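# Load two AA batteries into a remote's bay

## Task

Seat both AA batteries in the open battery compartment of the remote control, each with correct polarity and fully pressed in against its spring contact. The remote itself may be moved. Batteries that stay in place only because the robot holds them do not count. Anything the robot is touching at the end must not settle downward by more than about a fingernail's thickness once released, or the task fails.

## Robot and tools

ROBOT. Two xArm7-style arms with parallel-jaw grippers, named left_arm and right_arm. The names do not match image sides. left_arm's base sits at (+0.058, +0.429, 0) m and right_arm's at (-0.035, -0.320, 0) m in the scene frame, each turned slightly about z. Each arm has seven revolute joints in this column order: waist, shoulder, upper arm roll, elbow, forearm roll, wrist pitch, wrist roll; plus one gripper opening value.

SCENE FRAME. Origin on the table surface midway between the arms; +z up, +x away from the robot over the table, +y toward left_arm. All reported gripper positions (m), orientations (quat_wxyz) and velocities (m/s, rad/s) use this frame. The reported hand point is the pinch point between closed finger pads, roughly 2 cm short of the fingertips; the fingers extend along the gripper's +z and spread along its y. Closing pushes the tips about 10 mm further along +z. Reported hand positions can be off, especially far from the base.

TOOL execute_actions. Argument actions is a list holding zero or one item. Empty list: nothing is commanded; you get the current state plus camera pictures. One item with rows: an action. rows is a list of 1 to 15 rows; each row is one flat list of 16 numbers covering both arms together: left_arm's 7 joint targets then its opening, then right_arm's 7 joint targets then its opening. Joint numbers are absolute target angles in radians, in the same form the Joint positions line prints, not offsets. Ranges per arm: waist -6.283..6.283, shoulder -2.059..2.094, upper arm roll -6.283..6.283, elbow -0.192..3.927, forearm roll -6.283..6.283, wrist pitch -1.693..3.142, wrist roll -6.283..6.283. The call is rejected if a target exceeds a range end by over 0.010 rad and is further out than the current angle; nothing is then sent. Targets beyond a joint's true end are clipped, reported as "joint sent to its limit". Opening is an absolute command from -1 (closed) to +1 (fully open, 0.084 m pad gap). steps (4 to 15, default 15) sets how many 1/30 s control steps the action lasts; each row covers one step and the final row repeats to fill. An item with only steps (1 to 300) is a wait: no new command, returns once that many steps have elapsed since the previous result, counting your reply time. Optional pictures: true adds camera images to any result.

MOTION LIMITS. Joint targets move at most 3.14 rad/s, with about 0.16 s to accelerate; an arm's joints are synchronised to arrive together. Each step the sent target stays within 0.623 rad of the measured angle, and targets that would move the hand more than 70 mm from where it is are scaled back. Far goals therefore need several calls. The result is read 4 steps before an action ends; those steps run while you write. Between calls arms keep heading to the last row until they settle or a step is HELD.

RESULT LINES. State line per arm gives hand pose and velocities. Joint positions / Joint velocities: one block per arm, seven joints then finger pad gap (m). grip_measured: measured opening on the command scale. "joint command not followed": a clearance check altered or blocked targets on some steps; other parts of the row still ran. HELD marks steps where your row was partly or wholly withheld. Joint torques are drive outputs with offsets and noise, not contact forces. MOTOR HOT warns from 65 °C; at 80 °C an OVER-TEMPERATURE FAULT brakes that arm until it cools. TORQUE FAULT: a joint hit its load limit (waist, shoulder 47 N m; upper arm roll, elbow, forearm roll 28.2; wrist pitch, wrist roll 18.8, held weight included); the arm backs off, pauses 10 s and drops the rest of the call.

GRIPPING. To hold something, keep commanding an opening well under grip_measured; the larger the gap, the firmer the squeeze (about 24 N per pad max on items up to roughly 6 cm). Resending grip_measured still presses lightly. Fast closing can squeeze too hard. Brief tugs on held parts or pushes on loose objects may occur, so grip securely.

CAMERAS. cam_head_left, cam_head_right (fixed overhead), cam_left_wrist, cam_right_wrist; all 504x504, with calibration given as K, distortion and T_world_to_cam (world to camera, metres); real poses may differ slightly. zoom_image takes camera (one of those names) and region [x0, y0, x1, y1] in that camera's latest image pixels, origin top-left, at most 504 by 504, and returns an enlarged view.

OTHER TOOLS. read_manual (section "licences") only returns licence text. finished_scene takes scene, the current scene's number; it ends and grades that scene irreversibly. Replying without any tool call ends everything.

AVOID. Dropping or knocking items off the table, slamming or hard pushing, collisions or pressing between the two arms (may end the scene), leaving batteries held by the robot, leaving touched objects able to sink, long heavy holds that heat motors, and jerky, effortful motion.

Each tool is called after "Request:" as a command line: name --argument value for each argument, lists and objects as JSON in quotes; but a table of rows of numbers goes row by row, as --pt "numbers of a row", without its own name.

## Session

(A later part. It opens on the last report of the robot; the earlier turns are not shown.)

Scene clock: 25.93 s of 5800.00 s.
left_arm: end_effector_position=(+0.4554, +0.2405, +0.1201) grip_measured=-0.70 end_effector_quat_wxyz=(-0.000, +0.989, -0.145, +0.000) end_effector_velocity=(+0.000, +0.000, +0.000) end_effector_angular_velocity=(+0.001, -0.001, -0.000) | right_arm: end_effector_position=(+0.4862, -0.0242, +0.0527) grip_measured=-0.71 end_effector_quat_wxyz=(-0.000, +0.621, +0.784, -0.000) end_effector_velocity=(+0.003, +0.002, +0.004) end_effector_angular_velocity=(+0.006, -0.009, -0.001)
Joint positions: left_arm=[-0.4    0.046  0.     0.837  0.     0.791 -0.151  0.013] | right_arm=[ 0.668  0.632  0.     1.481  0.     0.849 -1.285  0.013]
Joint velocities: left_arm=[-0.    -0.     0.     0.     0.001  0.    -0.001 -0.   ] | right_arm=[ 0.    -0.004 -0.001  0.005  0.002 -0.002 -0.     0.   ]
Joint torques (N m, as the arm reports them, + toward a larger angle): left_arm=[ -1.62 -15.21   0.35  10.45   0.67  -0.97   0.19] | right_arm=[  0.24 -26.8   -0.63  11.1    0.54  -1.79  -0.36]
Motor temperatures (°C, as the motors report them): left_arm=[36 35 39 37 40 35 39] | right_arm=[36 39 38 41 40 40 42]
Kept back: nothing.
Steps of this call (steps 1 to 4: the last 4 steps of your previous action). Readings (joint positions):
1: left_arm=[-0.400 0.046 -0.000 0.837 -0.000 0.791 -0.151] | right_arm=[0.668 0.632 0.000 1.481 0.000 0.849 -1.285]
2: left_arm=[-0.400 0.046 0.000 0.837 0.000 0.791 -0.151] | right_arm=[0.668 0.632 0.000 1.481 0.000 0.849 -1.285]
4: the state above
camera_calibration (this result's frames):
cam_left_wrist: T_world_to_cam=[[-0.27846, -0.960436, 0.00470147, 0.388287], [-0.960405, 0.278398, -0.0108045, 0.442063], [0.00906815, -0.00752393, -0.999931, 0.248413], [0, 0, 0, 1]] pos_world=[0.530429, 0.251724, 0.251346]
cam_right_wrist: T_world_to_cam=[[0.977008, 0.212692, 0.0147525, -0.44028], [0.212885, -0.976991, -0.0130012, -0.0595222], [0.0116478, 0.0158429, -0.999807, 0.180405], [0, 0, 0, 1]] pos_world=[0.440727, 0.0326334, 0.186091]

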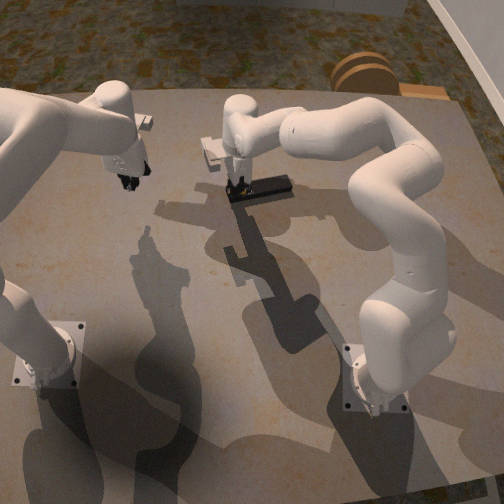

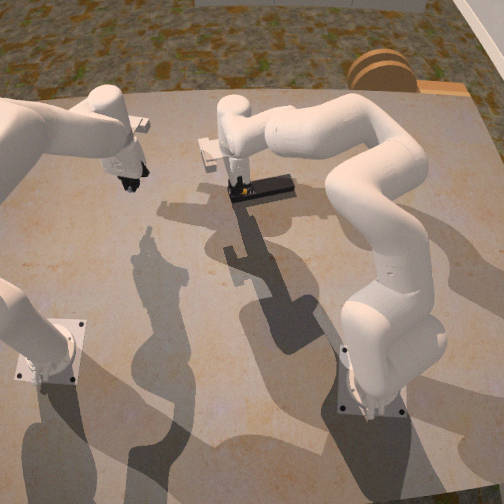

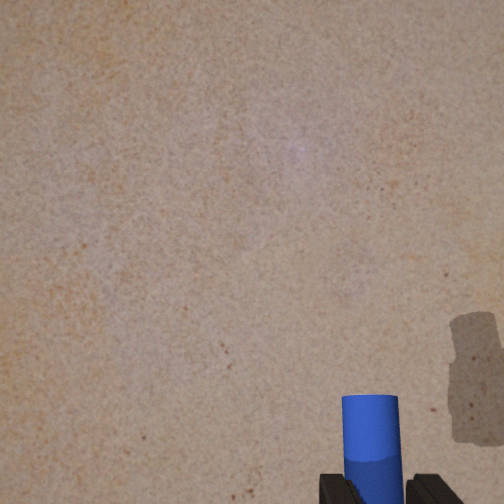

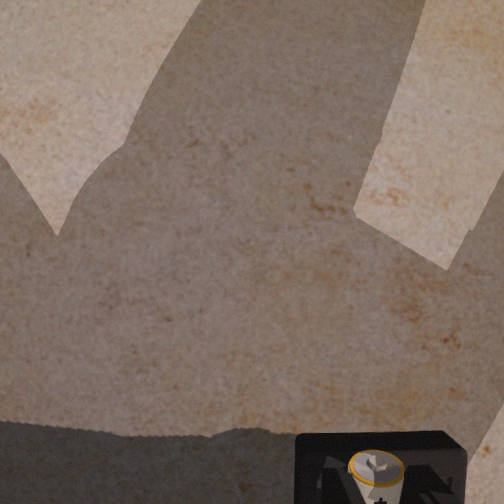

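Request:
execute_actions --actions '[{"rows":[[-0.4,0.046,0,0.837,0,0.791,-0.151,-0.85,0.6683,0.632,0,1.481,0,0.849,-1.285,-0.7],[-0.4,0.046,0,0.837,0,0.791,-0.151,-0.85,0.6683,0.632,0,1.481,0,0.849,-1.285,-0.66],[-0.4,0.046,0,0.837,0,0.791,-0.151,-0.85,0.6683,0.632,0,1.481,0,0.849,-1.285,-0.63],[-0.4,0.046,0,0.837,0,0.791,-0.151,-0.85,0.6683,0.632,0,1.481,0,0.849,-1.285,-0.6],[-0.4,0.046,0,0.837,0,0.791,-0.151,-0.85,0.6683,0.632,0,1.481,0,0.849,-1.285,-0.55],[-0.4,0.046,0,0.837,0,0.791,-0.151,-0.85,0.6683,0.632,0,1.481,0,0.849,-1.285,-0.5],[-0.4,0.046,0,0.837,0,0.791,-0.151,-0.85,0.6683,0.632,0,1.481,0,0.849,-1.285,-0.45],[-0.4,0.046,0,0.837,0,0.791,-0.151,-0.85,0.6683,0.632,0,1.481,0,0.849,-1.285,-0.4],[-0.4,0.046,0,0.837,0,0.791,-0.151,-0.85,0.6683,0.632,0,1.481,0,0.849,-1.285,-0.4],[-0.4,0.046,0,0.837,0,0.791,-0.151,-0.85,0.6683,0.61,0,1.49,0,0.88,-1.285,-0.4],[-0.4,0.046,0,0.837,0,0.791,-0.151,-0.85,0.668,0.59,0,1.50,0,0.91,-1.285,-0.4],[-0.4,0.046,0,0.837,0,0.791,-0.151,-0.85,0.668,0.56,0,1.51,0,0.95,-1.285,-0.4],[-0.4,0.046,0,0.837,0,0.791,-0.151,-0.85,0.668,0.53,0,1.52,0,0.99,-1.285,-0.4]],"steps":15}]'

Request:
execute_actions --actions '[{"steps":8}]' --pictures true

Request:
zoom_image --camera "cam_right_wrist" --region '[250, 330, 504, 504]'

Request:
zoom_image --camera "cam_head_left" --region '[210, 160, 310, 220]'

Scene clock: 27.13 s of 5800.00 s.
left_arm: end_effector_position=(+0.4554, +0.2405, +0.1201) grip_measured=-0.70 end_effector_quat_wxyz=(-0.000, +0.989, -0.145, +0.000) end_effector_velocity=(-0.000, -0.000, -0.000) end_effector_angular_velocity=(-0.000, +0.000, -0.001) | right_arm: end_effector_position=(+0.4853, -0.0248, +0.0550) grip_measured=-0.42 end_effector_quat_wxyz=(-0.001, +0.621, +0.784, -0.002) end_effector_velocity=(-0.049, -0.027, +0.104) end_effector_angular_velocity=(-0.105, +0.187, +0.001)
Joint positions: left_arm=[-0.4    0.046  0.     0.837  0.     0.791 -0.151  0.013] | right_arm=[ 0.668  0.628  0.     1.482 -0.     0.859 -1.285  0.026]
Joint velocities: left_arm=[-0.    -0.    -0.    -0.001 -0.    -0.     0.001 -0.   ] | right_arm=[ 0.    -0.207  0.001  0.038  0.     0.459  0.     0.   ]
Joint torques (N m, as the arm reports them, + toward a larger angle): left_arm=[ -1.82 -15.15   0.37  10.64   0.76  -0.94   0.07] | right_arm=[  0.35 -39.24  -0.68  15.65   0.53  -1.41  -0.34]
Motor temperatures (°C, as the motors report them): left_arm=[36 35 39 37 40 35 39] | right_arm=[36 39 38 41 40 40 42]
Steps of this call (steps 1 to 15: the robot went on to your last target; steps 16 to 25: nothing new was sent; steps 26 to 36: the first 11 steps of this action). Readings (joint positions):
26: left_arm=[-0.400 0.046 0.000 0.837 -0.000 0.791 -0.151] | right_arm=[0.668 0.632 -0.000 1.481 -0.000 0.849 -1.285]
27: left_arm=[-0.400 0.046 -0.000 0.837 0.000 0.791 -0.151] | right_arm=[0.668 0.632 -0.000 1.481 -0.000 0.849 -1.285]
29: left_arm=[-0.400 0.046 -0.000 0.837 -0.000 0.791 -0.151] | right_arm=[0.668 0.632 -0.000 1.481 -0.000 0.849 -1.285]
33: left_arm=[-0.400 0.046 0.000 0.837 -0.000 0.791 -0.151] | right_arm=[0.668 0.632 -0.000 1.481 -0.000 0.849 -1.285]
36: the state above

Scene clock: 27.40 s of 5800.00 s.
left_arm: end_effector_position=(+0.4554, +0.2405, +0.1201) grip_measured=-0.70 end_effector_quat_wxyz=(-0.000, +0.989, -0.145, +0.000) end_effector_velocity=(-0.001, +0.001, -0.001) end_effector_angular_velocity=(+0.001, +0.002, -0.000) | right_arm: end_effector_position=(+0.4888, -0.0232, +0.1256) grip_measured=-0.42 end_effector_quat_wxyz=(+0.003, +0.622, +0.783, +0.007) end_effector_velocity=(-0.065, -0.035, -0.117) end_effector_angular_velocity=(-0.137, +0.243, +0.003)
Joint positions: left_arm=[-0.4    0.046  0.     0.837  0.     0.791 -0.151  0.013] | right_arm=[ 0.668  0.523 -0.     1.527  0.     0.987 -1.285  0.026]
Joint velocities: left_arm=[ 0.     0.     0.    -0.002 -0.     0.     0.001  0.   ] | right_arm=[ 0.001  0.1    0.002 -0.129 -0.001  0.051 -0.    -0.   ]
Joint torques (N m, as the arm reports them, + toward a larger angle): left_arm=[ -1.73 -15.14   0.43  10.57   0.59  -0.96   0.29] | right_arm=[  0.59 -22.15  -0.36  10.28   0.54  -1.57  -0.33]
Motor temperatures (°C, as the motors report them): left_arm=[36 35 39 37 40 35 39] | right_arm=[36 39 38 41 40 40 42]
Kept back: nothing.
Steps of this call (steps 1 to 4: the last 4 steps of your previous action; steps 5 to 8: the robot went on to your last target). Readings (joint positions):
1: left_arm=[-0.400 0.046 0.000 0.837 -0.000 0.791 -0.151] | right_arm=[0.668 0.617 0.000 1.485 -0.000 0.879 -1.285]
2: left_arm=[-0.400 0.046 -0.000 0.837 -0.000 0.791 -0.151] | right_arm=[0.668 0.600 0.000 1.491 -0.000 0.905 -1.285]
4: left_arm=[-0.400 0.046 -0.000 0.837 0.000 0.791 -0.151] | right_arm=[0.668 0.552 0.000 1.512 -0.000 0.963 -1.285]
8: the state above
camera_calibration (this result's frames):
cam_left_wrist: T_world_to_cam=[[-0.27846, -0.960436, 0.00470139, 0.388287], [-0.960405, 0.278398, -0.0108044, 0.442063], [0.00906808, -0.00752384, -0.999931, 0.248413], [0, 0, 0, 1]] pos_world=[0.530429, 0.251724, 0.251346]
cam_right_wrist: T_world_to_cam=[[0.97681, 0.211958, 0.0302676, -0.445917], [0.212547, -0.976989, -0.0177595, -0.0573726], [0.0258069, 0.023781, -0.999384, 0.246483], [0, 0, 0, 1]] pos_world=[0.44141, 0.0326017, 0.258809]

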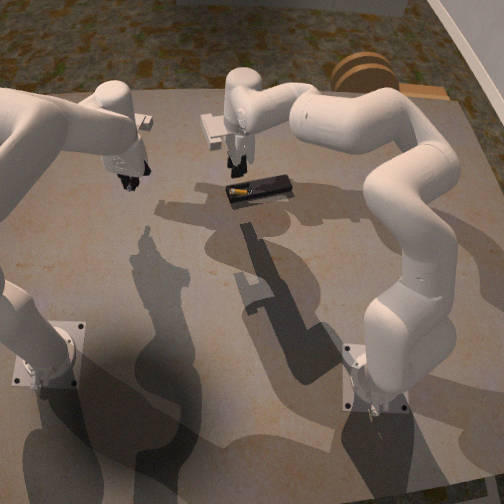

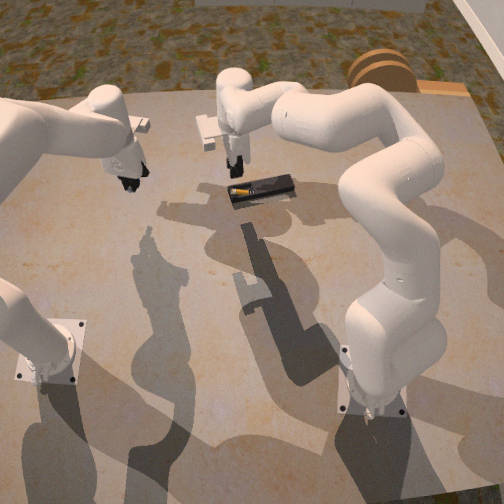

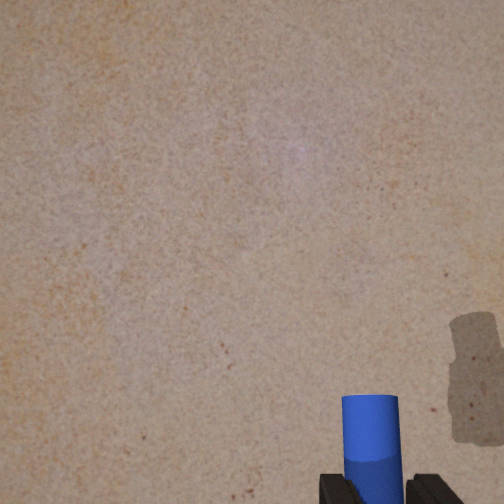

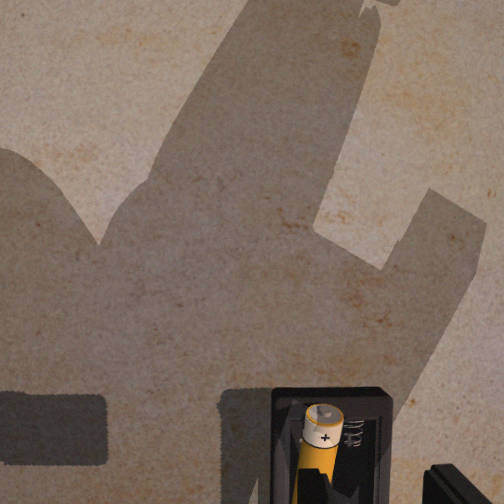

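Region (250, 330, 504, 504) of cam_right_wrist's 504x504 image, scaled by 1.984, with more detail than that image has; it fills the top 345 rows of this view, and the rest is white.

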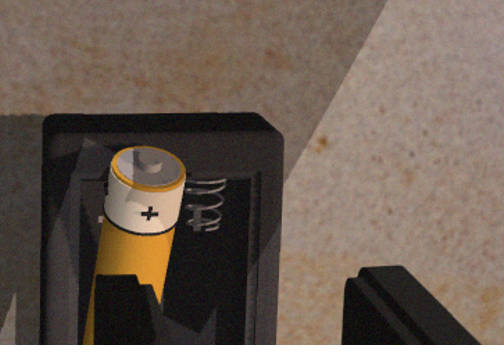

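Region (210, 160, 310, 220) of cam_head_left's 504x504 image, scaled by 5.040, with more detail than that image has; it fills the top 302 rows of this view, and the rest is white.

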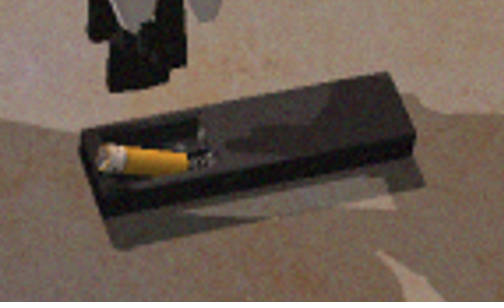

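Request:
execute_actions --actions '[{"rows":[[-0.4,0.046,0,0.837,0,0.791,-0.151,-0.85,0.4176,0.479,0,1.444,0,0.965,1.61,0.65]],"steps":15}]'

Request:
execute_actions --actions '[{"steps":40}]' --pictures true

Scene clock: 28.43 s of 5800.00 s.
left_arm: end_effector_position=(+0.4554, +0.2405, +0.1201) grip_measured=-0.70 end_effector_quat_wxyz=(-0.000, +0.989, -0.145, +0.000) end_effector_velocity=(+0.000, -0.000, +0.000) end_effector_angular_velocity=(-0.000, -0.000, +0.001) | right_arm: end_effector_position=(+0.5226, -0.1380, +0.1199) grip_measured=+0.65 end_effector_quat_wxyz=(+0.001, +0.893, +0.450, -0.000) end_effector_velocity=(+0.057, -0.274, +0.002) end_effector_angular_velocity=(+0.009, -0.001, -3.553)
Joint positions: left_arm=[-0.4    0.046  0.     0.837 -0.     0.791 -0.151  0.013] | right_arm=[ 0.473  0.491 -0.005  1.462 -0.     0.971 -0.617  0.071]
Joint velocities: left_arm=[ 0.     0.    -0.     0.001 -0.    -0.    -0.    -0.   ] | right_arm=[-0.489 -0.101  0.015 -0.151 -0.    -0.047  3.077  0.   ]
Joint torques (N m, as the arm reports them, + toward a larger angle): left_arm=[ -1.95 -15.11   0.32  10.48   0.61  -0.93   0.14] | right_arm=[ 10.06 -24.66   4.48  11.92   0.62  -1.73  -0.51]
Motor temperatures (°C, as the motors report them): left_arm=[36 35 39 37 40 35 39] | right_arm=[36 39 38 41 40 40 42]
Steps of this call (steps 1 to 20: the robot went on to your last target; steps 21 to 31: the first 11 steps of this action). Readings (joint positions):
21: left_arm=[-0.400 0.046 -0.000 0.837 -0.000 0.791 -0.151] | right_arm=[0.668 0.530 0.000 1.520 -0.000 0.990 -1.284]
22: left_arm=[-0.400 0.046 0.000 0.837 0.000 0.791 -0.151] | right_arm=[0.665 0.529 0.001 1.519 0.000 0.990 -1.275]
24: left_arm=[-0.400 0.046 -0.000 0.837 0.000 0.791 -0.151] | right_arm=[0.641 0.524 0.007 1.510 0.000 0.987 -1.204]
28: left_arm=[-0.400 0.046 0.000 0.837 0.000 0.791 -0.151] | right_arm=[0.537 0.504 -0.003 1.481 -0.000 0.977 -0.910]
31: the state above

Scene clock: 29.77 s of 5800.00 s.
left_arm: end_effector_position=(+0.4554, +0.2405, +0.1201) grip_measured=-0.70 end_effector_quat_wxyz=(-0.000, +0.989, -0.145, +0.000) end_effector_velocity=(+0.000, -0.000, +0.000) end_effector_angular_velocity=(+0.000, -0.001, -0.001) | right_arm: end_effector_position=(+0.5276, -0.1672, +0.1200) grip_measured=+0.65 end_effector_quat_wxyz=(-0.000, +0.782, -0.623, -0.000) end_effector_velocity=(-0.000, +0.000, -0.000) end_effector_angular_velocity=(+0.000, +0.001, -0.001)
Joint positions: left_arm=[-0.4    0.046 -0.     0.837 -0.     0.791 -0.151  0.013] | right_arm=[ 0.418  0.479  0.     1.444 -0.     0.965  1.61   0.071]
Joint velocities: left_arm=[ 0.    -0.    -0.     0.001  0.001 -0.    -0.    -0.   ] | right_arm=[ 0.     0.    -0.    -0.     0.     0.     0.001 -0.   ]
Joint torques (N m, as the arm reports them, + toward a larger angle): left_arm=[ -1.76 -15.03   0.44  10.46   0.74  -0.86   0.1 ] | right_arm=[  0.27 -25.04  -0.62  11.58   0.44  -1.72  -0.36]
Motor temperatures (°C, as the motors report them): left_arm=[35 35 39 37 40 35 39] | right_arm=[36 39 38 41 40 40 42]
Kept back: nothing.
Steps of this call (steps 1 to 4: the last 4 steps of your previous action; steps 5 to 40: the robot went on to your last target). Readings (joint positions):
1: left_arm=[-0.400 0.046 -0.000 0.837 0.000 0.791 -0.151] | right_arm=[0.458 0.488 -0.005 1.457 -0.000 0.970 -0.513]
2: left_arm=[-0.400 0.046 0.000 0.837 -0.000 0.791 -0.151] | right_arm=[0.448 0.485 -0.004 1.454 -0.000 0.968 -0.409]
4: left_arm=[-0.400 0.046 -0.000 0.837 0.000 0.791 -0.151] | right_arm=[0.434 0.483 -0.001 1.449 -0.000 0.967 -0.200]
8: left_arm=[-0.400 0.046 -0.000 0.837 0.000 0.791 -0.151] | right_arm=[0.424 0.480 0.002 1.446 0.000 0.966 0.218]
40: the state above
camera_calibration (this result's frames):
cam_left_wrist: T_world_to_cam=[[-0.27846, -0.960436, 0.00470148, 0.388287], [-0.960405, 0.278398, -0.0108042, 0.442063], [0.00906791, -0.00752388, -0.999931, 0.248413], [0, 0, 0, 1]] pos_world=[0.530429, 0.251724, 0.251346]
cam_right_wrist: T_world_to_cam=[[-0.977836, -0.20883, 0.015071, 0.509548], [-0.209029, 0.977822, -0.0130735, 0.342295], [-0.0120067, -0.015934, -0.999801, 0.256694], [0, 0, 0, 1]] pos_world=[0.572886, -0.224205, 0.253438]

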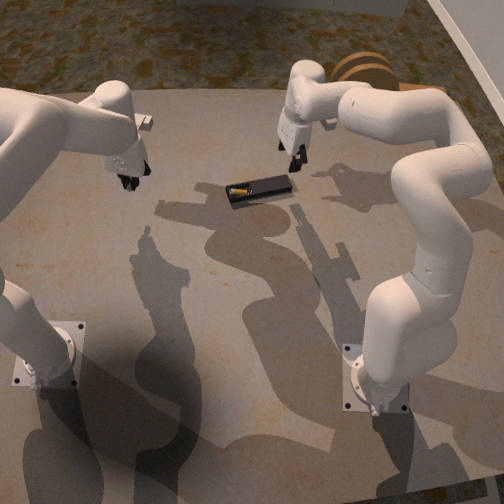

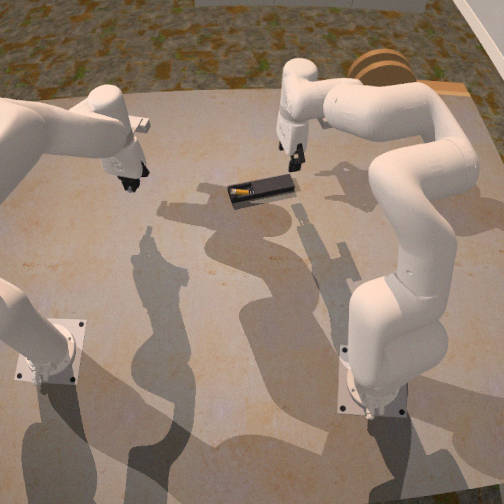

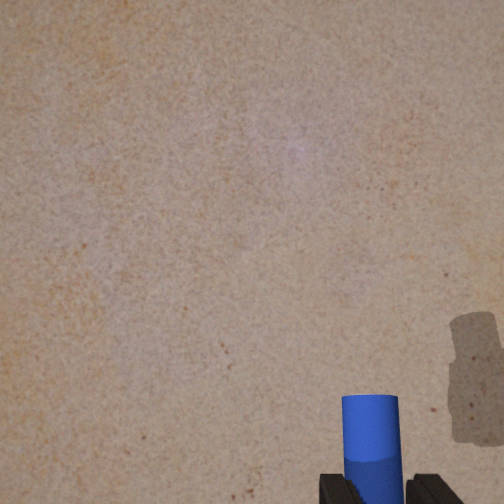

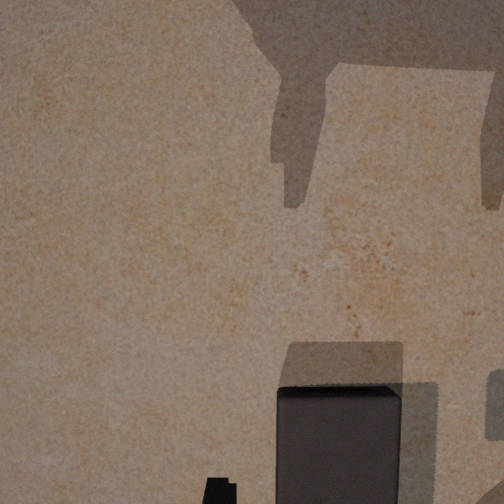

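Request:
execute_actions --actions '[{"rows":[[-0.4,0.046,0,0.837,0,0.791,-0.151,-0.85,0.413,0.495,0,1.42,0,0.925,1.617,0.65],[-0.4,0.046,0,0.837,0,0.791,-0.151,-0.85,0.411,0.515,0,1.40,0,0.885,1.617,0.65],[-0.4,0.046,0,0.837,0,0.791,-0.151,-0.85,0.409,0.5415,0,1.386,0,0.844,1.617,0.65],[-0.4,0.046,0,0.837,0,0.791,-0.151,-0.85,0.409,0.558,0,1.383,0,0.825,1.617,0.65],[-0.4,0.046,0,0.837,0,0.791,-0.151,-0.85,0.409,0.573,0,1.380,0,0.807,1.617,0.65],[-0.4,0.046,0,0.837,0,0.791,-0.151,-0.85,0.409,0.587,0,1.378,0,0.791,1.617,0.65],[-0.4,0.046,0,0.837,0,0.791,-0.151,-0.85,0.409,0.599,0,1.376,0,0.777,1.617,0.65],[-0.4,0.046,0,0.837,0,0.791,-0.151,-0.85,0.409,0.609,0,1.374,0,0.765,1.617,0.65],[-0.4,0.046,0,0.837,0,0.791,-0.151,-0.85,0.409,0.616,0,1.373,0,0.757,1.617,0.65],[-0.4,0.046,0,0.837,0,0.791,-0.151,-0.85,0.409,0.6204,0,1.372,0,0.7514,1.617,0.65]],"steps":15}]'

Request:
execute_actions --actions '[{"rows":[[-0.4,0.046,0,0.837,0,0.791,-0.151,-0.85,0.409,0.6204,0,1.372,0,0.7514,1.617,0.5],[-0.4,0.046,0,0.837,0,0.791,-0.151,-0.85,0.409,0.6204,0,1.372,0,0.7514,1.617,0.4],[-0.4,0.046,0,0.837,0,0.791,-0.151,-0.85,0.409,0.6204,0,1.372,0,0.7514,1.617,0.33],[-0.4,0.046,0,0.837,0,0.791,-0.151,-0.85,0.409,0.6204,0,1.372,0,0.7514,1.617,0.27],[-0.4,0.046,0,0.837,0,0.791,-0.151,-0.85,0.409,0.6204,0,1.372,0,0.7514,1.617,0.21],[-0.4,0.046,0,0.837,0,0.791,-0.151,-0.85,0.409,0.6204,0,1.372,0,0.7514,1.617,0.15],[-0.4,0.046,0,0.837,0,0.791,-0.151,-0.85,0.409,0.6204,0,1.372,0,0.7514,1.617,0.09],[-0.4,0.046,0,0.837,0,0.791,-0.151,-0.85,0.409,0.6204,0,1.372,0,0.7514,1.617,0.03],[-0.4,0.046,0,0.837,0,0.791,-0.151,-0.85,0.409,0.6204,0,1.372,0,0.7514,1.617,-0.05],[-0.4,0.046,0,0.837,0,0.791,-0.151,-0.85,0.409,0.6204,0,1.372,0,0.7514,1.617,-0.15],[-0.4,0.046,0,0.837,0,0.791,-0.151,-0.85,0.409,0.6204,0,1.372,0,0.7514,1.617,-0.25]],"steps":15}]' --pictures true

Scene clock: 43.53 s of 5800.00 s.
left_arm: end_effector_position=(+0.4554, +0.2405, +0.1201) grip_measured=-0.70 end_effector_quat_wxyz=(-0.000, +0.989, -0.145, +0.000) end_effector_velocity=(-0.000, +0.000, -0.000) end_effector_angular_velocity=(+0.001, +0.001, -0.001) | right_arm: end_effector_position=(+0.5223, -0.1736, +0.0255) grip_measured=+0.65 end_effector_quat_wxyz=(+0.004, +0.777, -0.629, -0.003) end_effector_velocity=(+0.026, +0.018, -0.054) end_effector_angular_velocity=(+0.031, -0.093, +0.017)
Joint positions: left_arm=[-0.4    0.046  0.     0.837 -0.     0.791 -0.151  0.013] | right_arm=[ 0.409  0.619  0.     1.369 -0.     0.761  1.617  0.071]
Joint velocities: left_arm=[-0.     0.    -0.    -0.001  0.001  0.    -0.    -0.   ] | right_arm=[ 0.008  0.132  0.011  0.018 -0.    -0.211 -0.001  0.   ]
Joint torques (N m, as the arm reports them, + toward a larger angle): left_arm=[ -1.87 -15.34   0.24  10.47   0.74  -0.92   0.09] | right_arm=[ -0.45 -31.64  -1.36  12.16   0.33  -1.84  -0.35]
Motor temperatures (°C, as the motors report them): left_arm=[35 35 39 38 40 35 39] | right_arm=[36 39 38 41 40 40 42]
Steps of this call (steps 1 to 15: the robot went on to your last target; steps 16 to 90: nothing new was sent; then 10.40 s passed at rest; steps 91 to 101: the first 11 steps of this action). Readings (joint positions):
91: left_arm=[-0.400 0.046 -0.000 0.837 0.000 0.791 -0.151] | right_arm=[0.418 0.479 0.000 1.444 -0.000 0.964 1.610]
92: left_arm=[-0.400 0.046 0.000 0.837 -0.000 0.791 -0.151] | right_arm=[0.417 0.481 0.000 1.440 0.000 0.955 1.612]
94: left_arm=[-0.400 0.046 0.000 0.837 -0.000 0.791 -0.151] | right_arm=[0.413 0.502 0.001 1.418 0.000 0.900 1.616]
98: left_arm=[-0.400 0.046 -0.000 0.837 0.000 0.791 -0.151] | right_arm=[0.408 0.588 -0.001 1.373 -0.000 0.799 1.617]
101: the state above

Scene clock: 44.03 s of 5800.00 s.
left_arm: end_effector_position=(+0.4554, +0.2405, +0.1201) grip_measured=-0.70 end_effector_quat_wxyz=(-0.000, +0.989, -0.145, +0.000) end_effector_velocity=(+0.000, -0.000, +0.000) end_effector_angular_velocity=(-0.000, -0.001, +0.001) | right_arm: end_effector_position=(+0.5255, -0.1729, +0.0265) grip_measured=+0.09 end_effector_quat_wxyz=(-0.000, +0.777, -0.629, +0.000) end_effector_velocity=(-0.000, +0.000, +0.000) end_effector_angular_velocity=(-0.001, -0.000, +0.001)
Joint positions: left_arm=[-0.4    0.046  0.     0.837  0.     0.791 -0.151  0.013] | right_arm=[0.409 0.62  0.    1.372 0.    0.751 1.617 0.048]
Joint velocities: left_arm=[ 0.     0.    -0.     0.001 -0.     0.    -0.001 -0.   ] | right_arm=[ 0.    -0.001  0.    -0.    -0.001  0.    -0.     0.   ]
Joint torques (N m, as the arm reports them, + toward a larger angle): left_arm=[ -1.88 -15.18   0.28  10.57   0.61  -0.85   0.19] | right_arm=[  0.4  -25.49  -0.75  10.36   0.44  -1.71  -0.34]
Motor temperatures (°C, as the motors report them): left_arm=[35 35 39 38 40 35 39] | right_arm=[36 39 38 41 40 40 42]
Steps of this call (steps 1 to 4: the last 4 steps of your previous action; steps 5 to 15: the first 11 steps of this action). Readings (joint positions):
5: left_arm=[-0.400 0.046 0.000 0.837 -0.000 0.791 -0.151] | right_arm=[0.409 0.619 0.000 1.374 0.000 0.751 1.617]
6: left_arm=[-0.400 0.046 -0.000 0.837 0.000 0.791 -0.151] | right_arm=[0.409 0.618 -0.000 1.374 0.000 0.751 1.617]
8: left_arm=[-0.400 0.046 -0.000 0.837 0.000 0.791 -0.151] | right_arm=[0.409 0.619 -0.000 1.373 0.000 0.751 1.617]
12: left_arm=[-0.400 0.046 -0.000 0.837 0.000 0.791 -0.151] | right_arm=[0.409 0.620 0.000 1.372 -0.000 0.751 1.617]
15: the state above
camera_calibration (this result's frames):
cam_left_wrist: T_world_to_cam=[[-0.27846, -0.960436, 0.00470141, 0.388287], [-0.960405, 0.278398, -0.0108045, 0.442063], [0.00906813, -0.00752387, -0.999931, 0.248413], [0, 0, 0, 1]] pos_world=[0.530429, 0.251724, 0.251346]
cam_right_wrist: T_world_to_cam=[[-0.981007, -0.193469, 0.0139511, 0.512141], [-0.19365, 0.980985, -0.0129871, 0.338694], [-0.0111732, -0.0154421, -0.999818, 0.162755], [0, 0, 0, 1]] pos_world=[0.56982, -0.230657, 0.159979]

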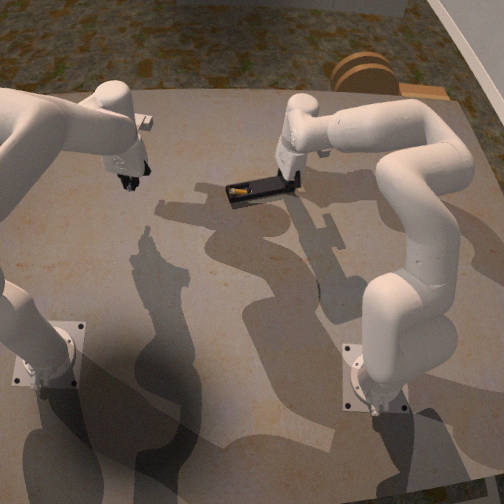

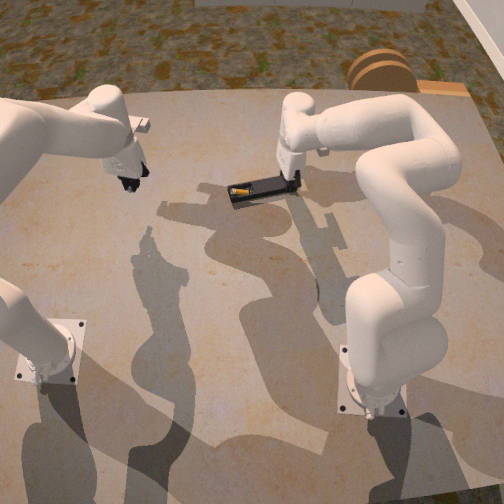

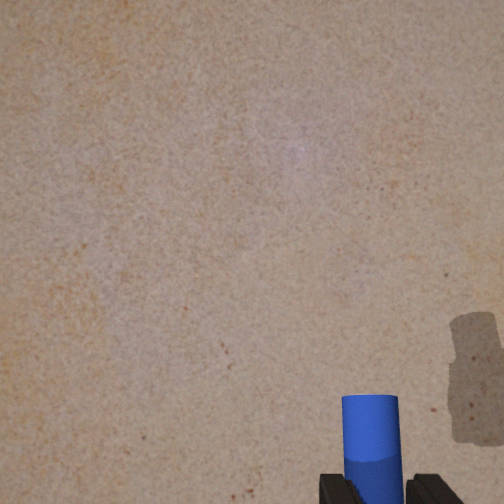

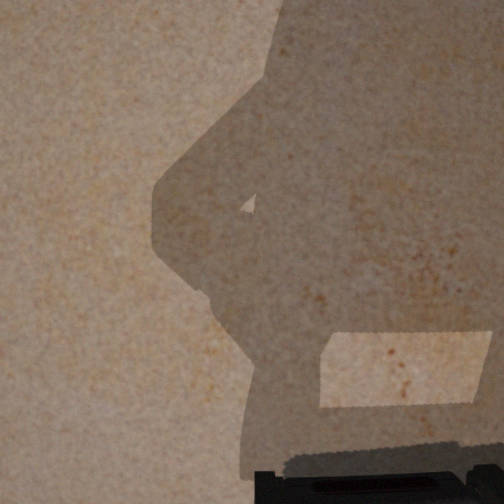

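Request:
execute_actions --actions '[{"rows":[[-0.4,0.046,0,0.837,0,0.791,-0.151,-0.85,0.409,0.616,0,1.373,0,0.757,1.617,-0.25],[-0.4,0.046,0,0.837,0,0.791,-0.151,-0.85,0.409,0.611,0,1.374,0,0.763,1.617,-0.25],[-0.4,0.046,0,0.837,0,0.791,-0.151,-0.85,0.409,0.606,0,1.3745,0,0.7685,1.617,-0.25],[-0.4,0.046,0,0.837,0,0.791,-0.151,-0.85,0.415,0.600,0,1.365,0,0.765,1.615,-0.25],[-0.4,0.046,0,0.837,0,0.791,-0.151,-0.85,0.425,0.590,0,1.348,0,0.758,1.612,-0.25],[-0.4,0.046,0,0.837,0,0.791,-0.151,-0.85,0.439,0.577,0,1.326,0,0.749,1.607,-0.25],[-0.4,0.046,0,0.837,0,0.791,-0.151,-0.85,0.455,0.562,0,1.301,0,0.739,1.602,-0.25],[-0.4,0.046,0,0.837,0,0.791,-0.151,-0.85,0.473,0.545,0,1.273,0,0.728,1.596,-0.25],[-0.4,0.046,0,0.837,0,0.791,-0.151,-0.85,0.491,0.528,0,1.245,0,0.717,1.590,-0.25],[-0.4,0.046,0,0.837,0,0.791,-0.151,-0.85,0.509,0.511,0,1.217,0,0.706,1.585,-0.25],[-0.4,0.046,0,0.837,0,0.791,-0.151,-0.85,0.527,0.494,0,1.189,0,0.695,1.579,-0.25],[-0.4,0.046,0,0.837,0,0.791,-0.151,-0.85,0.545,0.477,0,1.161,0,0.684,1.573,-0.25],[-0.4,0.046,0,0.837,0,0.791,-0.151,-0.85,0.563,0.460,0,1.133,0,0.673,1.567,-0.25],[-0.4,0.046,0,0.837,0,0.791,-0.151,-0.85,0.581,0.443,0,1.105,0,0.662,1.561,-0.25],[-0.4,0.046,0,0.837,0,0.791,-0.151,-0.85,0.599,0.426,0,1.077,0,0.651,1.555,-0.25]],"steps":15}]'

Request:
execute_actions --actions '[{"rows":[[-0.4,0.046,0,0.837,0,0.791,-0.151,-0.85,0.617,0.409,0,1.049,0,0.640,1.549,-0.25],[-0.4,0.046,0,0.837,0,0.791,-0.151,-0.85,0.635,0.392,0,1.021,0,0.629,1.544,-0.25],[-0.4,0.046,0,0.837,0,0.791,-0.151,-0.85,0.651,0.377,0,0.996,0,0.619,1.539,-0.25],[-0.4,0.046,0,0.837,0,0.791,-0.151,-0.85,0.665,0.364,0,0.975,0,0.611,1.534,-0.25],[-0.4,0.046,0,0.837,0,0.791,-0.151,-0.85,0.675,0.355,0,0.959,0,0.604,1.531,-0.25],[-0.4,0.046,0,0.837,0,0.791,-0.151,-0.85,0.6816,0.3493,0,0.9495,0,0.6002,1.529,-0.25],[-0.4,0.046,0,0.837,0,0.791,-0.151,-0.85,0.6816,0.3493,0,0.9495,0,0.6002,1.529,-0.25],[-0.4,0.046,0,0.837,0,0.791,-0.151,-0.85,0.6816,0.3493,0,0.9495,0,0.6002,1.529,-0.25],[-0.4,0.046,0,0.837,0,0.791,-0.151,-0.85,0.6816,0.353,0,0.9493,0,0.596,1.529,-0.25],[-0.4,0.046,0,0.837,0,0.791,-0.151,-0.85,0.6816,0.357,0,0.949,0,0.592,1.529,-0.25],[-0.4,0.046,0,0.837,0,0.791,-0.151,-0.85,0.6816,0.361,0,0.9488,0,0.588,1.529,-0.25],[-0.4,0.046,0,0.837,0,0.791,-0.151,-0.85,0.6816,0.364,0,0.9486,0,0.585,1.529,-0.25],[-0.4,0.046,0,0.837,0,0.791,-0.151,-0.85,0.6816,0.367,0,0.9484,0,0.5814,1.529,-0.25]],"steps":15}]' --pictures true

Scene clock: 46.10 s of 5800.00 s.
left_arm: end_effector_position=(+0.4554, +0.2405, +0.1201) grip_measured=-0.70 end_effector_quat_wxyz=(-0.000, +0.989, -0.145, +0.000) end_effector_velocity=(+0.000, -0.000, +0.000) end_effector_angular_velocity=(-0.001, -0.001, +0.002) | right_arm: end_effector_position=(+0.4882, -0.1392, +0.0341) grip_measured=+0.09 end_effector_quat_wxyz=(+0.001, +0.808, -0.589, -0.001) end_effector_velocity=(-0.279, +0.261, +0.004) end_effector_angular_velocity=(+0.024, +0.017, +0.757)
Joint positions: left_arm=[-0.4    0.046  0.     0.837  0.     0.791 -0.151  0.013] | right_arm=[ 0.485  0.534  0.     1.253 -0.     0.721  1.592  0.048]
Joint velocities: left_arm=[-0.    -0.     0.     0.001 -0.001  0.    -0.002  0.   ] | right_arm=[ 0.552 -0.489  0.054 -0.807  0.001 -0.31  -0.159  0.   ]
Joint torques (N m, as the arm reports them, + toward a larger angle): left_arm=[ -2.12 -14.75   0.34  10.28   0.61  -0.95   0.04] | right_arm=[  1.15 -25.38  -0.46   9.94   0.47  -1.96  -0.45]
Motor temperatures (°C, as the motors report them): left_arm=[35 35 39 38 40 35 39] | right_arm=[36 39 38 41 40 40 42]
Steps of this call (steps 1 to 4: the last 4 steps of your previous action; steps 5 to 15: the robot went on to your last target; steps 16 to 51: nothing new was sent; steps 52 to 62: the first 11 steps of this action). Readings (joint positions):
52: left_arm=[-0.400 0.046 0.000 0.837 -0.000 0.791 -0.151] | right_arm=[0.409 0.620 0.000 1.372 0.000 0.752 1.617]
53: left_arm=[-0.400 0.046 -0.000 0.837 -0.000 0.791 -0.151] | right_arm=[0.409 0.619 -0.000 1.372 -0.000 0.754 1.617]
55: left_arm=[-0.400 0.046 -0.000 0.837 -0.000 0.791 -0.151] | right_arm=[0.409 0.613 -0.000 1.370 -0.000 0.764 1.617]
59: left_arm=[-0.400 0.046 -0.000 0.837 -0.000 0.791 -0.151] | right_arm=[0.436 0.579 -0.004 1.328 -0.000 0.749 1.607]
62: the state above

Scene clock: 46.60 s of 5800.00 s.
left_arm: end_effector_position=(+0.4554, +0.2405, +0.1201) grip_measured=-0.70 end_effector_quat_wxyz=(-0.000, +0.989, -0.145, +0.000) end_effector_velocity=(-0.000, -0.001, -0.000) end_effector_angular_velocity=(+0.001, -0.000, -0.005) | right_arm: end_effector_position=(+0.3821, -0.0757, +0.0324) grip_measured=+0.09 end_effector_quat_wxyz=(-0.001, +0.878, -0.479, +0.000) end_effector_velocity=(+0.035, -0.035, -0.033) end_effector_angular_velocity=(-0.000, -0.040, -0.088)
Joint positions: left_arm=[-0.4    0.046  0.     0.837  0.     0.791 -0.151  0.013] | right_arm=[0.682 0.354 0.    0.951 0.    0.595 1.529 0.048]
Joint velocities: left_arm=[-0.002  0.    -0.    -0.     0.002 -0.     0.001  0.   ] | right_arm=[-0.031  0.094 -0.062  0.011  0.001 -0.118 -0.002 -0.   ]
Joint torques (N m, as the arm reports them, + toward a larger angle): left_arm=[ -1.7  -14.98   0.26  10.56   0.35  -0.83   0.09] | right_arm=[  0.89 -19.29  -0.12   8.92   0.42  -2.06  -0.32]
Motor temperatures (°C, as the motors report them): left_arm=[35 35 39 38 40 35 39] | right_arm=[36 39 38 41 40 40 42]
Steps of this call (steps 1 to 4: the last 4 steps of your previous action; steps 5 to 15: the first 11 steps of this action). Readings (joint positions):
5: left_arm=[-0.400 0.046 -0.000 0.837 0.000 0.791 -0.151] | right_arm=[0.576 0.450 0.002 1.116 0.000 0.667 1.563]
6: left_arm=[-0.400 0.046 -0.000 0.837 -0.000 0.791 -0.151] | right_arm=[0.593 0.433 0.002 1.088 0.000 0.656 1.557]
8: left_arm=[-0.400 0.046 0.000 0.837 -0.000 0.791 -0.151] | right_arm=[0.628 0.399 0.001 1.033 0.000 0.634 1.546]
12: left_arm=[-0.400 0.046 -0.000 0.837 -0.000 0.791 -0.151] | right_arm=[0.679 0.353 0.003 0.955 -0.000 0.604 1.531]
15: the state above
camera_calibration (this result's frames):
cam_left_wrist: T_world_to_cam=[[-0.27846, -0.960436, 0.00470146, 0.388287], [-0.960405, 0.278398, -0.0108044, 0.442063], [0.00906804, -0.00752389, -0.999931, 0.248413], [0, 0, 0, 1]] pos_world=[0.530429, 0.251724, 0.251346]
cam_right_wrist: T_world_to_cam=[[-0.849633, -0.527197, 0.0136946, 0.314695], [-0.527353, 0.849547, -0.0130051, 0.333256], [-0.00477792, -0.0182714, -0.999822, 0.165835], [0, 0, 0, 1]] pos_world=[0.443911, -0.114181, 0.16583]

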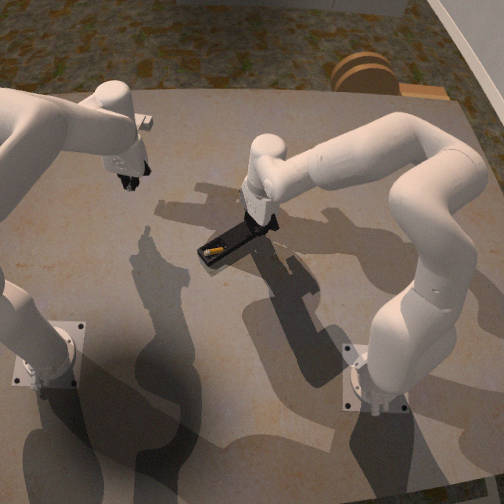

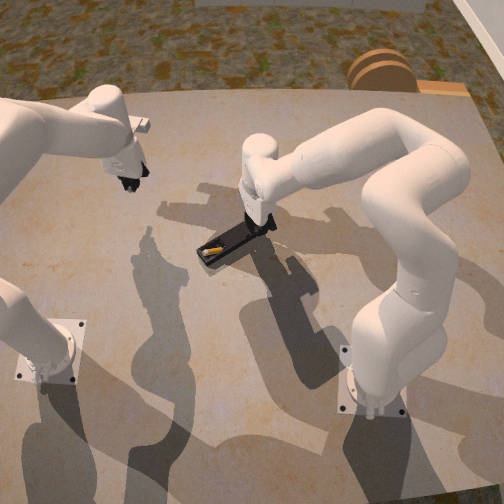

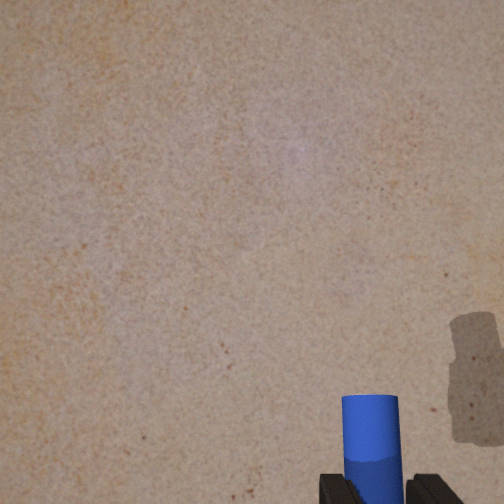

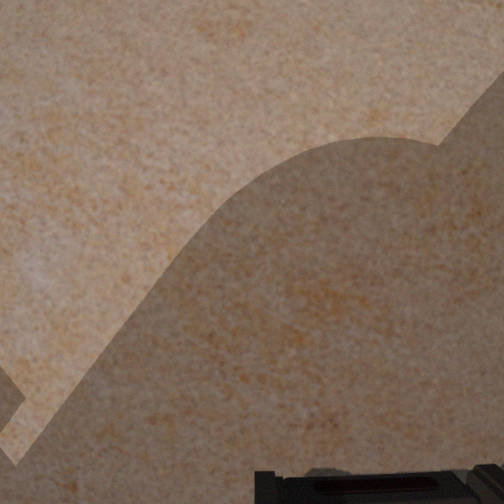

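Request:
execute_actions --actions '[{"rows":[[-0.939,0.204,0,1.041,0,0.837,-3.123,-0.85,0.6816,0.367,0,0.9484,0,0.5814,1.529,-0.25]],"steps":15}]'

Request:
execute_actions --actions '[{"steps":40}]' --pictures true

Scene clock: 49.77 s of 5800.00 s.
left_arm: end_effector_position=(+0.3994, +0.1030, +0.1210) grip_measured=-0.70 end_effector_quat_wxyz=(+0.000, +0.998, -0.067, +0.000) end_effector_velocity=(-0.255, -0.402, -0.004) end_effector_angular_velocity=(+0.001, +0.007, +1.160) | right_arm: end_effector_position=(+0.3816, -0.0762, +0.0265) grip_measured=+0.09 end_effector_quat_wxyz=(-0.000, +0.878, -0.479, -0.000) end_effector_velocity=(+0.000, +0.000, +0.000) end_effector_angular_velocity=(+0.000, -0.001, +0.001)
Joint positions: left_arm=[-0.719  0.14  -0.001  0.958  0.     0.818 -0.628  0.013] | right_arm=[ 0.682  0.367 -0.     0.948 -0.     0.581  1.529  0.048]
Joint velocities: left_arm=[-0.974  0.284 -0.015  0.361 -0.001  0.082 -2.148 -0.   ] | right_arm=[ 0.  0. -0.  0. -0. -0. -0. -0.]
Joint torques (N m, as the arm reports them, + toward a larger angle): left_arm=[ -1.11 -17.01   0.35  10.03   0.64  -0.84  -0.31] | right_arm=[  0.61 -21.47  -0.36   9.67   0.44  -1.78  -0.39]
Motor temperatures (°C, as the motors report them): left_arm=[36 35 39 38 40 35 39] | right_arm=[36 39 38 41 40 40 42]
Steps of this call (steps 1 to 4: the last 4 steps of your previous action; steps 5 to 30: the robot went on to your last target; steps 31 to 84: nothing new was sent; steps 85 to 95: the first 11 steps of this action). Readings (joint positions):
85: left_arm=[-0.400 0.046 0.000 0.837 0.000 0.791 -0.152] | right_arm=[0.682 0.367 -0.000 0.948 -0.000 0.581 1.529]
86: left_arm=[-0.407 0.048 0.002 0.840 0.000 0.792 -0.161] | right_arm=[0.682 0.367 -0.000 0.948 -0.000 0.581 1.529]
88: left_arm=[-0.459 0.064 0.011 0.861 0.000 0.797 -0.230] | right_arm=[0.682 0.367 -0.000 0.948 -0.000 0.581 1.529]
92: left_arm=[-0.617 0.110 -0.002 0.920 -0.000 0.809 -0.435] | right_arm=[0.682 0.367 -0.000 0.948 -0.000 0.581 1.529]
95: the state above

Scene clock: 51.10 s of 5800.00 s.
left_arm: end_effector_position=(+0.3321, +0.0189, +0.1200) grip_measured=-0.70 end_effector_quat_wxyz=(+0.000, +0.479, +0.878, +0.000) end_effector_velocity=(+0.000, -0.000, +0.001) end_effector_angular_velocity=(-0.002, +0.000, +0.001) | right_arm: end_effector_position=(+0.3816, -0.0762, +0.0265) grip_measured=+0.09 end_effector_quat_wxyz=(-0.000, +0.878, -0.479, -0.000) end_effector_velocity=(+0.000, -0.000, +0.000) end_effector_angular_velocity=(+0.000, +0.000, -0.001)
Joint positions: left_arm=[-0.939  0.204  0.     1.041  0.     0.837 -3.123  0.013] | right_arm=[ 0.682  0.367 -0.     0.948 -0.     0.581  1.529  0.048]
Joint velocities: left_arm=[ 0.    -0.    -0.     0.001 -0.001 -0.     0.     0.   ] | right_arm=[-0.001 -0.     0.     0.    -0.     0.     0.    -0.   ]
Joint torques (N m, as the arm reports them, + toward a larger angle): left_arm=[ -2.09 -17.97   0.09  10.74   0.68  -0.87   0.1 ] | right_arm=[  0.49 -21.26  -0.4    9.65   0.41  -1.74  -0.37]
Motor temperatures (°C, as the motors report them): left_arm=[36 35 39 38 40 35 39] | right_arm=[36 39 38 41 40 40 42]
Kept back: nothing.
Steps of this call (steps 1 to 4: the last 4 steps of your previous action; steps 5 to 40: the robot went on to your last target). Readings (joint positions):
1: left_arm=[-0.751 0.149 -0.001 0.970 -0.000 0.821 -0.703] | right_arm=[0.682 0.367 -0.000 0.948 -0.000 0.581 1.529]
2: left_arm=[-0.781 0.158 -0.002 0.981 -0.000 0.823 -0.785] | right_arm=[0.682 0.367 -0.000 0.948 -0.000 0.581 1.529]
4: left_arm=[-0.837 0.174 -0.002 1.002 -0.000 0.828 -0.974] | right_arm=[0.682 0.367 -0.000 0.948 -0.000 0.581 1.529]
8: left_arm=[-0.908 0.194 -0.003 1.028 -0.000 0.834 -1.387] | right_arm=[0.682 0.367 -0.000 0.948 -0.000 0.581 1.529]
40: the state above
camera_calibration (this result's frames):
cam_left_wrist: T_world_to_cam=[[0.836527, 0.547906, 0.00471564, -0.257633], [0.547922, -0.836459, -0.010801, -0.0945443], [-0.00197349, 0.0116191, -0.999931, 0.251084], [0, 0, 0, 1]] pos_world=[0.267815, 0.0591587, 0.251261]
cam_right_wrist: T_world_to_cam=[[-0.849642, -0.527144, 0.0150713, 0.314034], [-0.527326, 0.849562, -0.0130747, 0.333297], [-0.00591172, -0.0190563, -0.999801, 0.160322], [0, 0, 0, 1]] pos_world=[0.44352, -0.114561, 0.159915]

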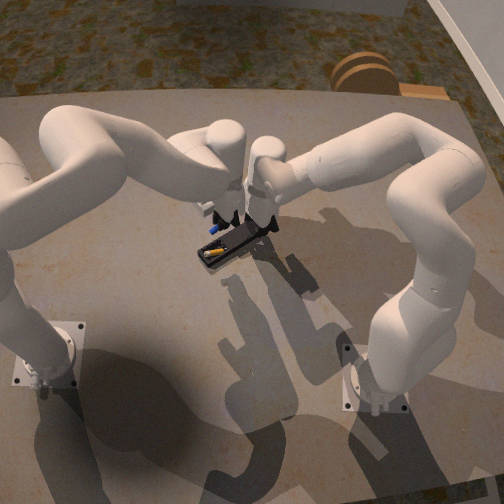

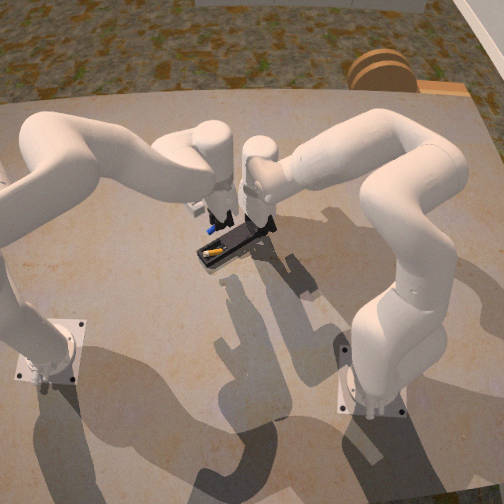

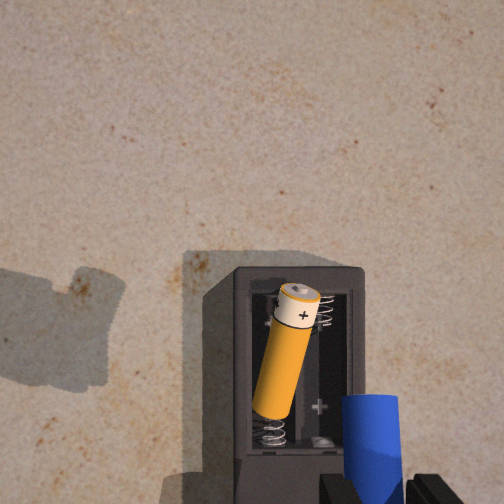

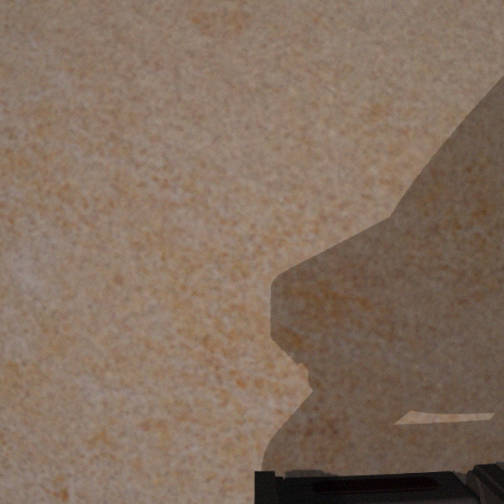

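Request:
zoom_image --camera "cam_left_wrist" --region '[190, 250, 440, 500]'

Region (190, 250, 440, 500) of cam_left_wrist's 504x504 image, scaled by 2.016, with more detail than that image has.

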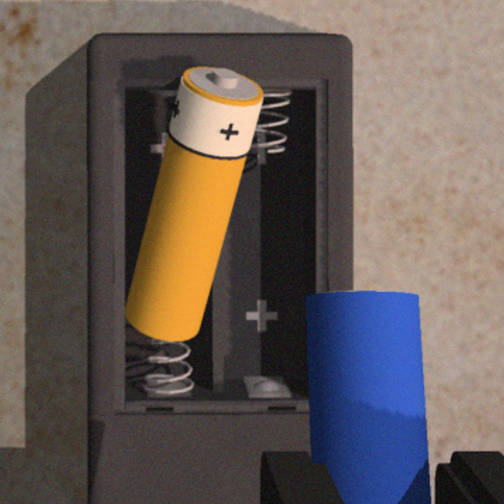

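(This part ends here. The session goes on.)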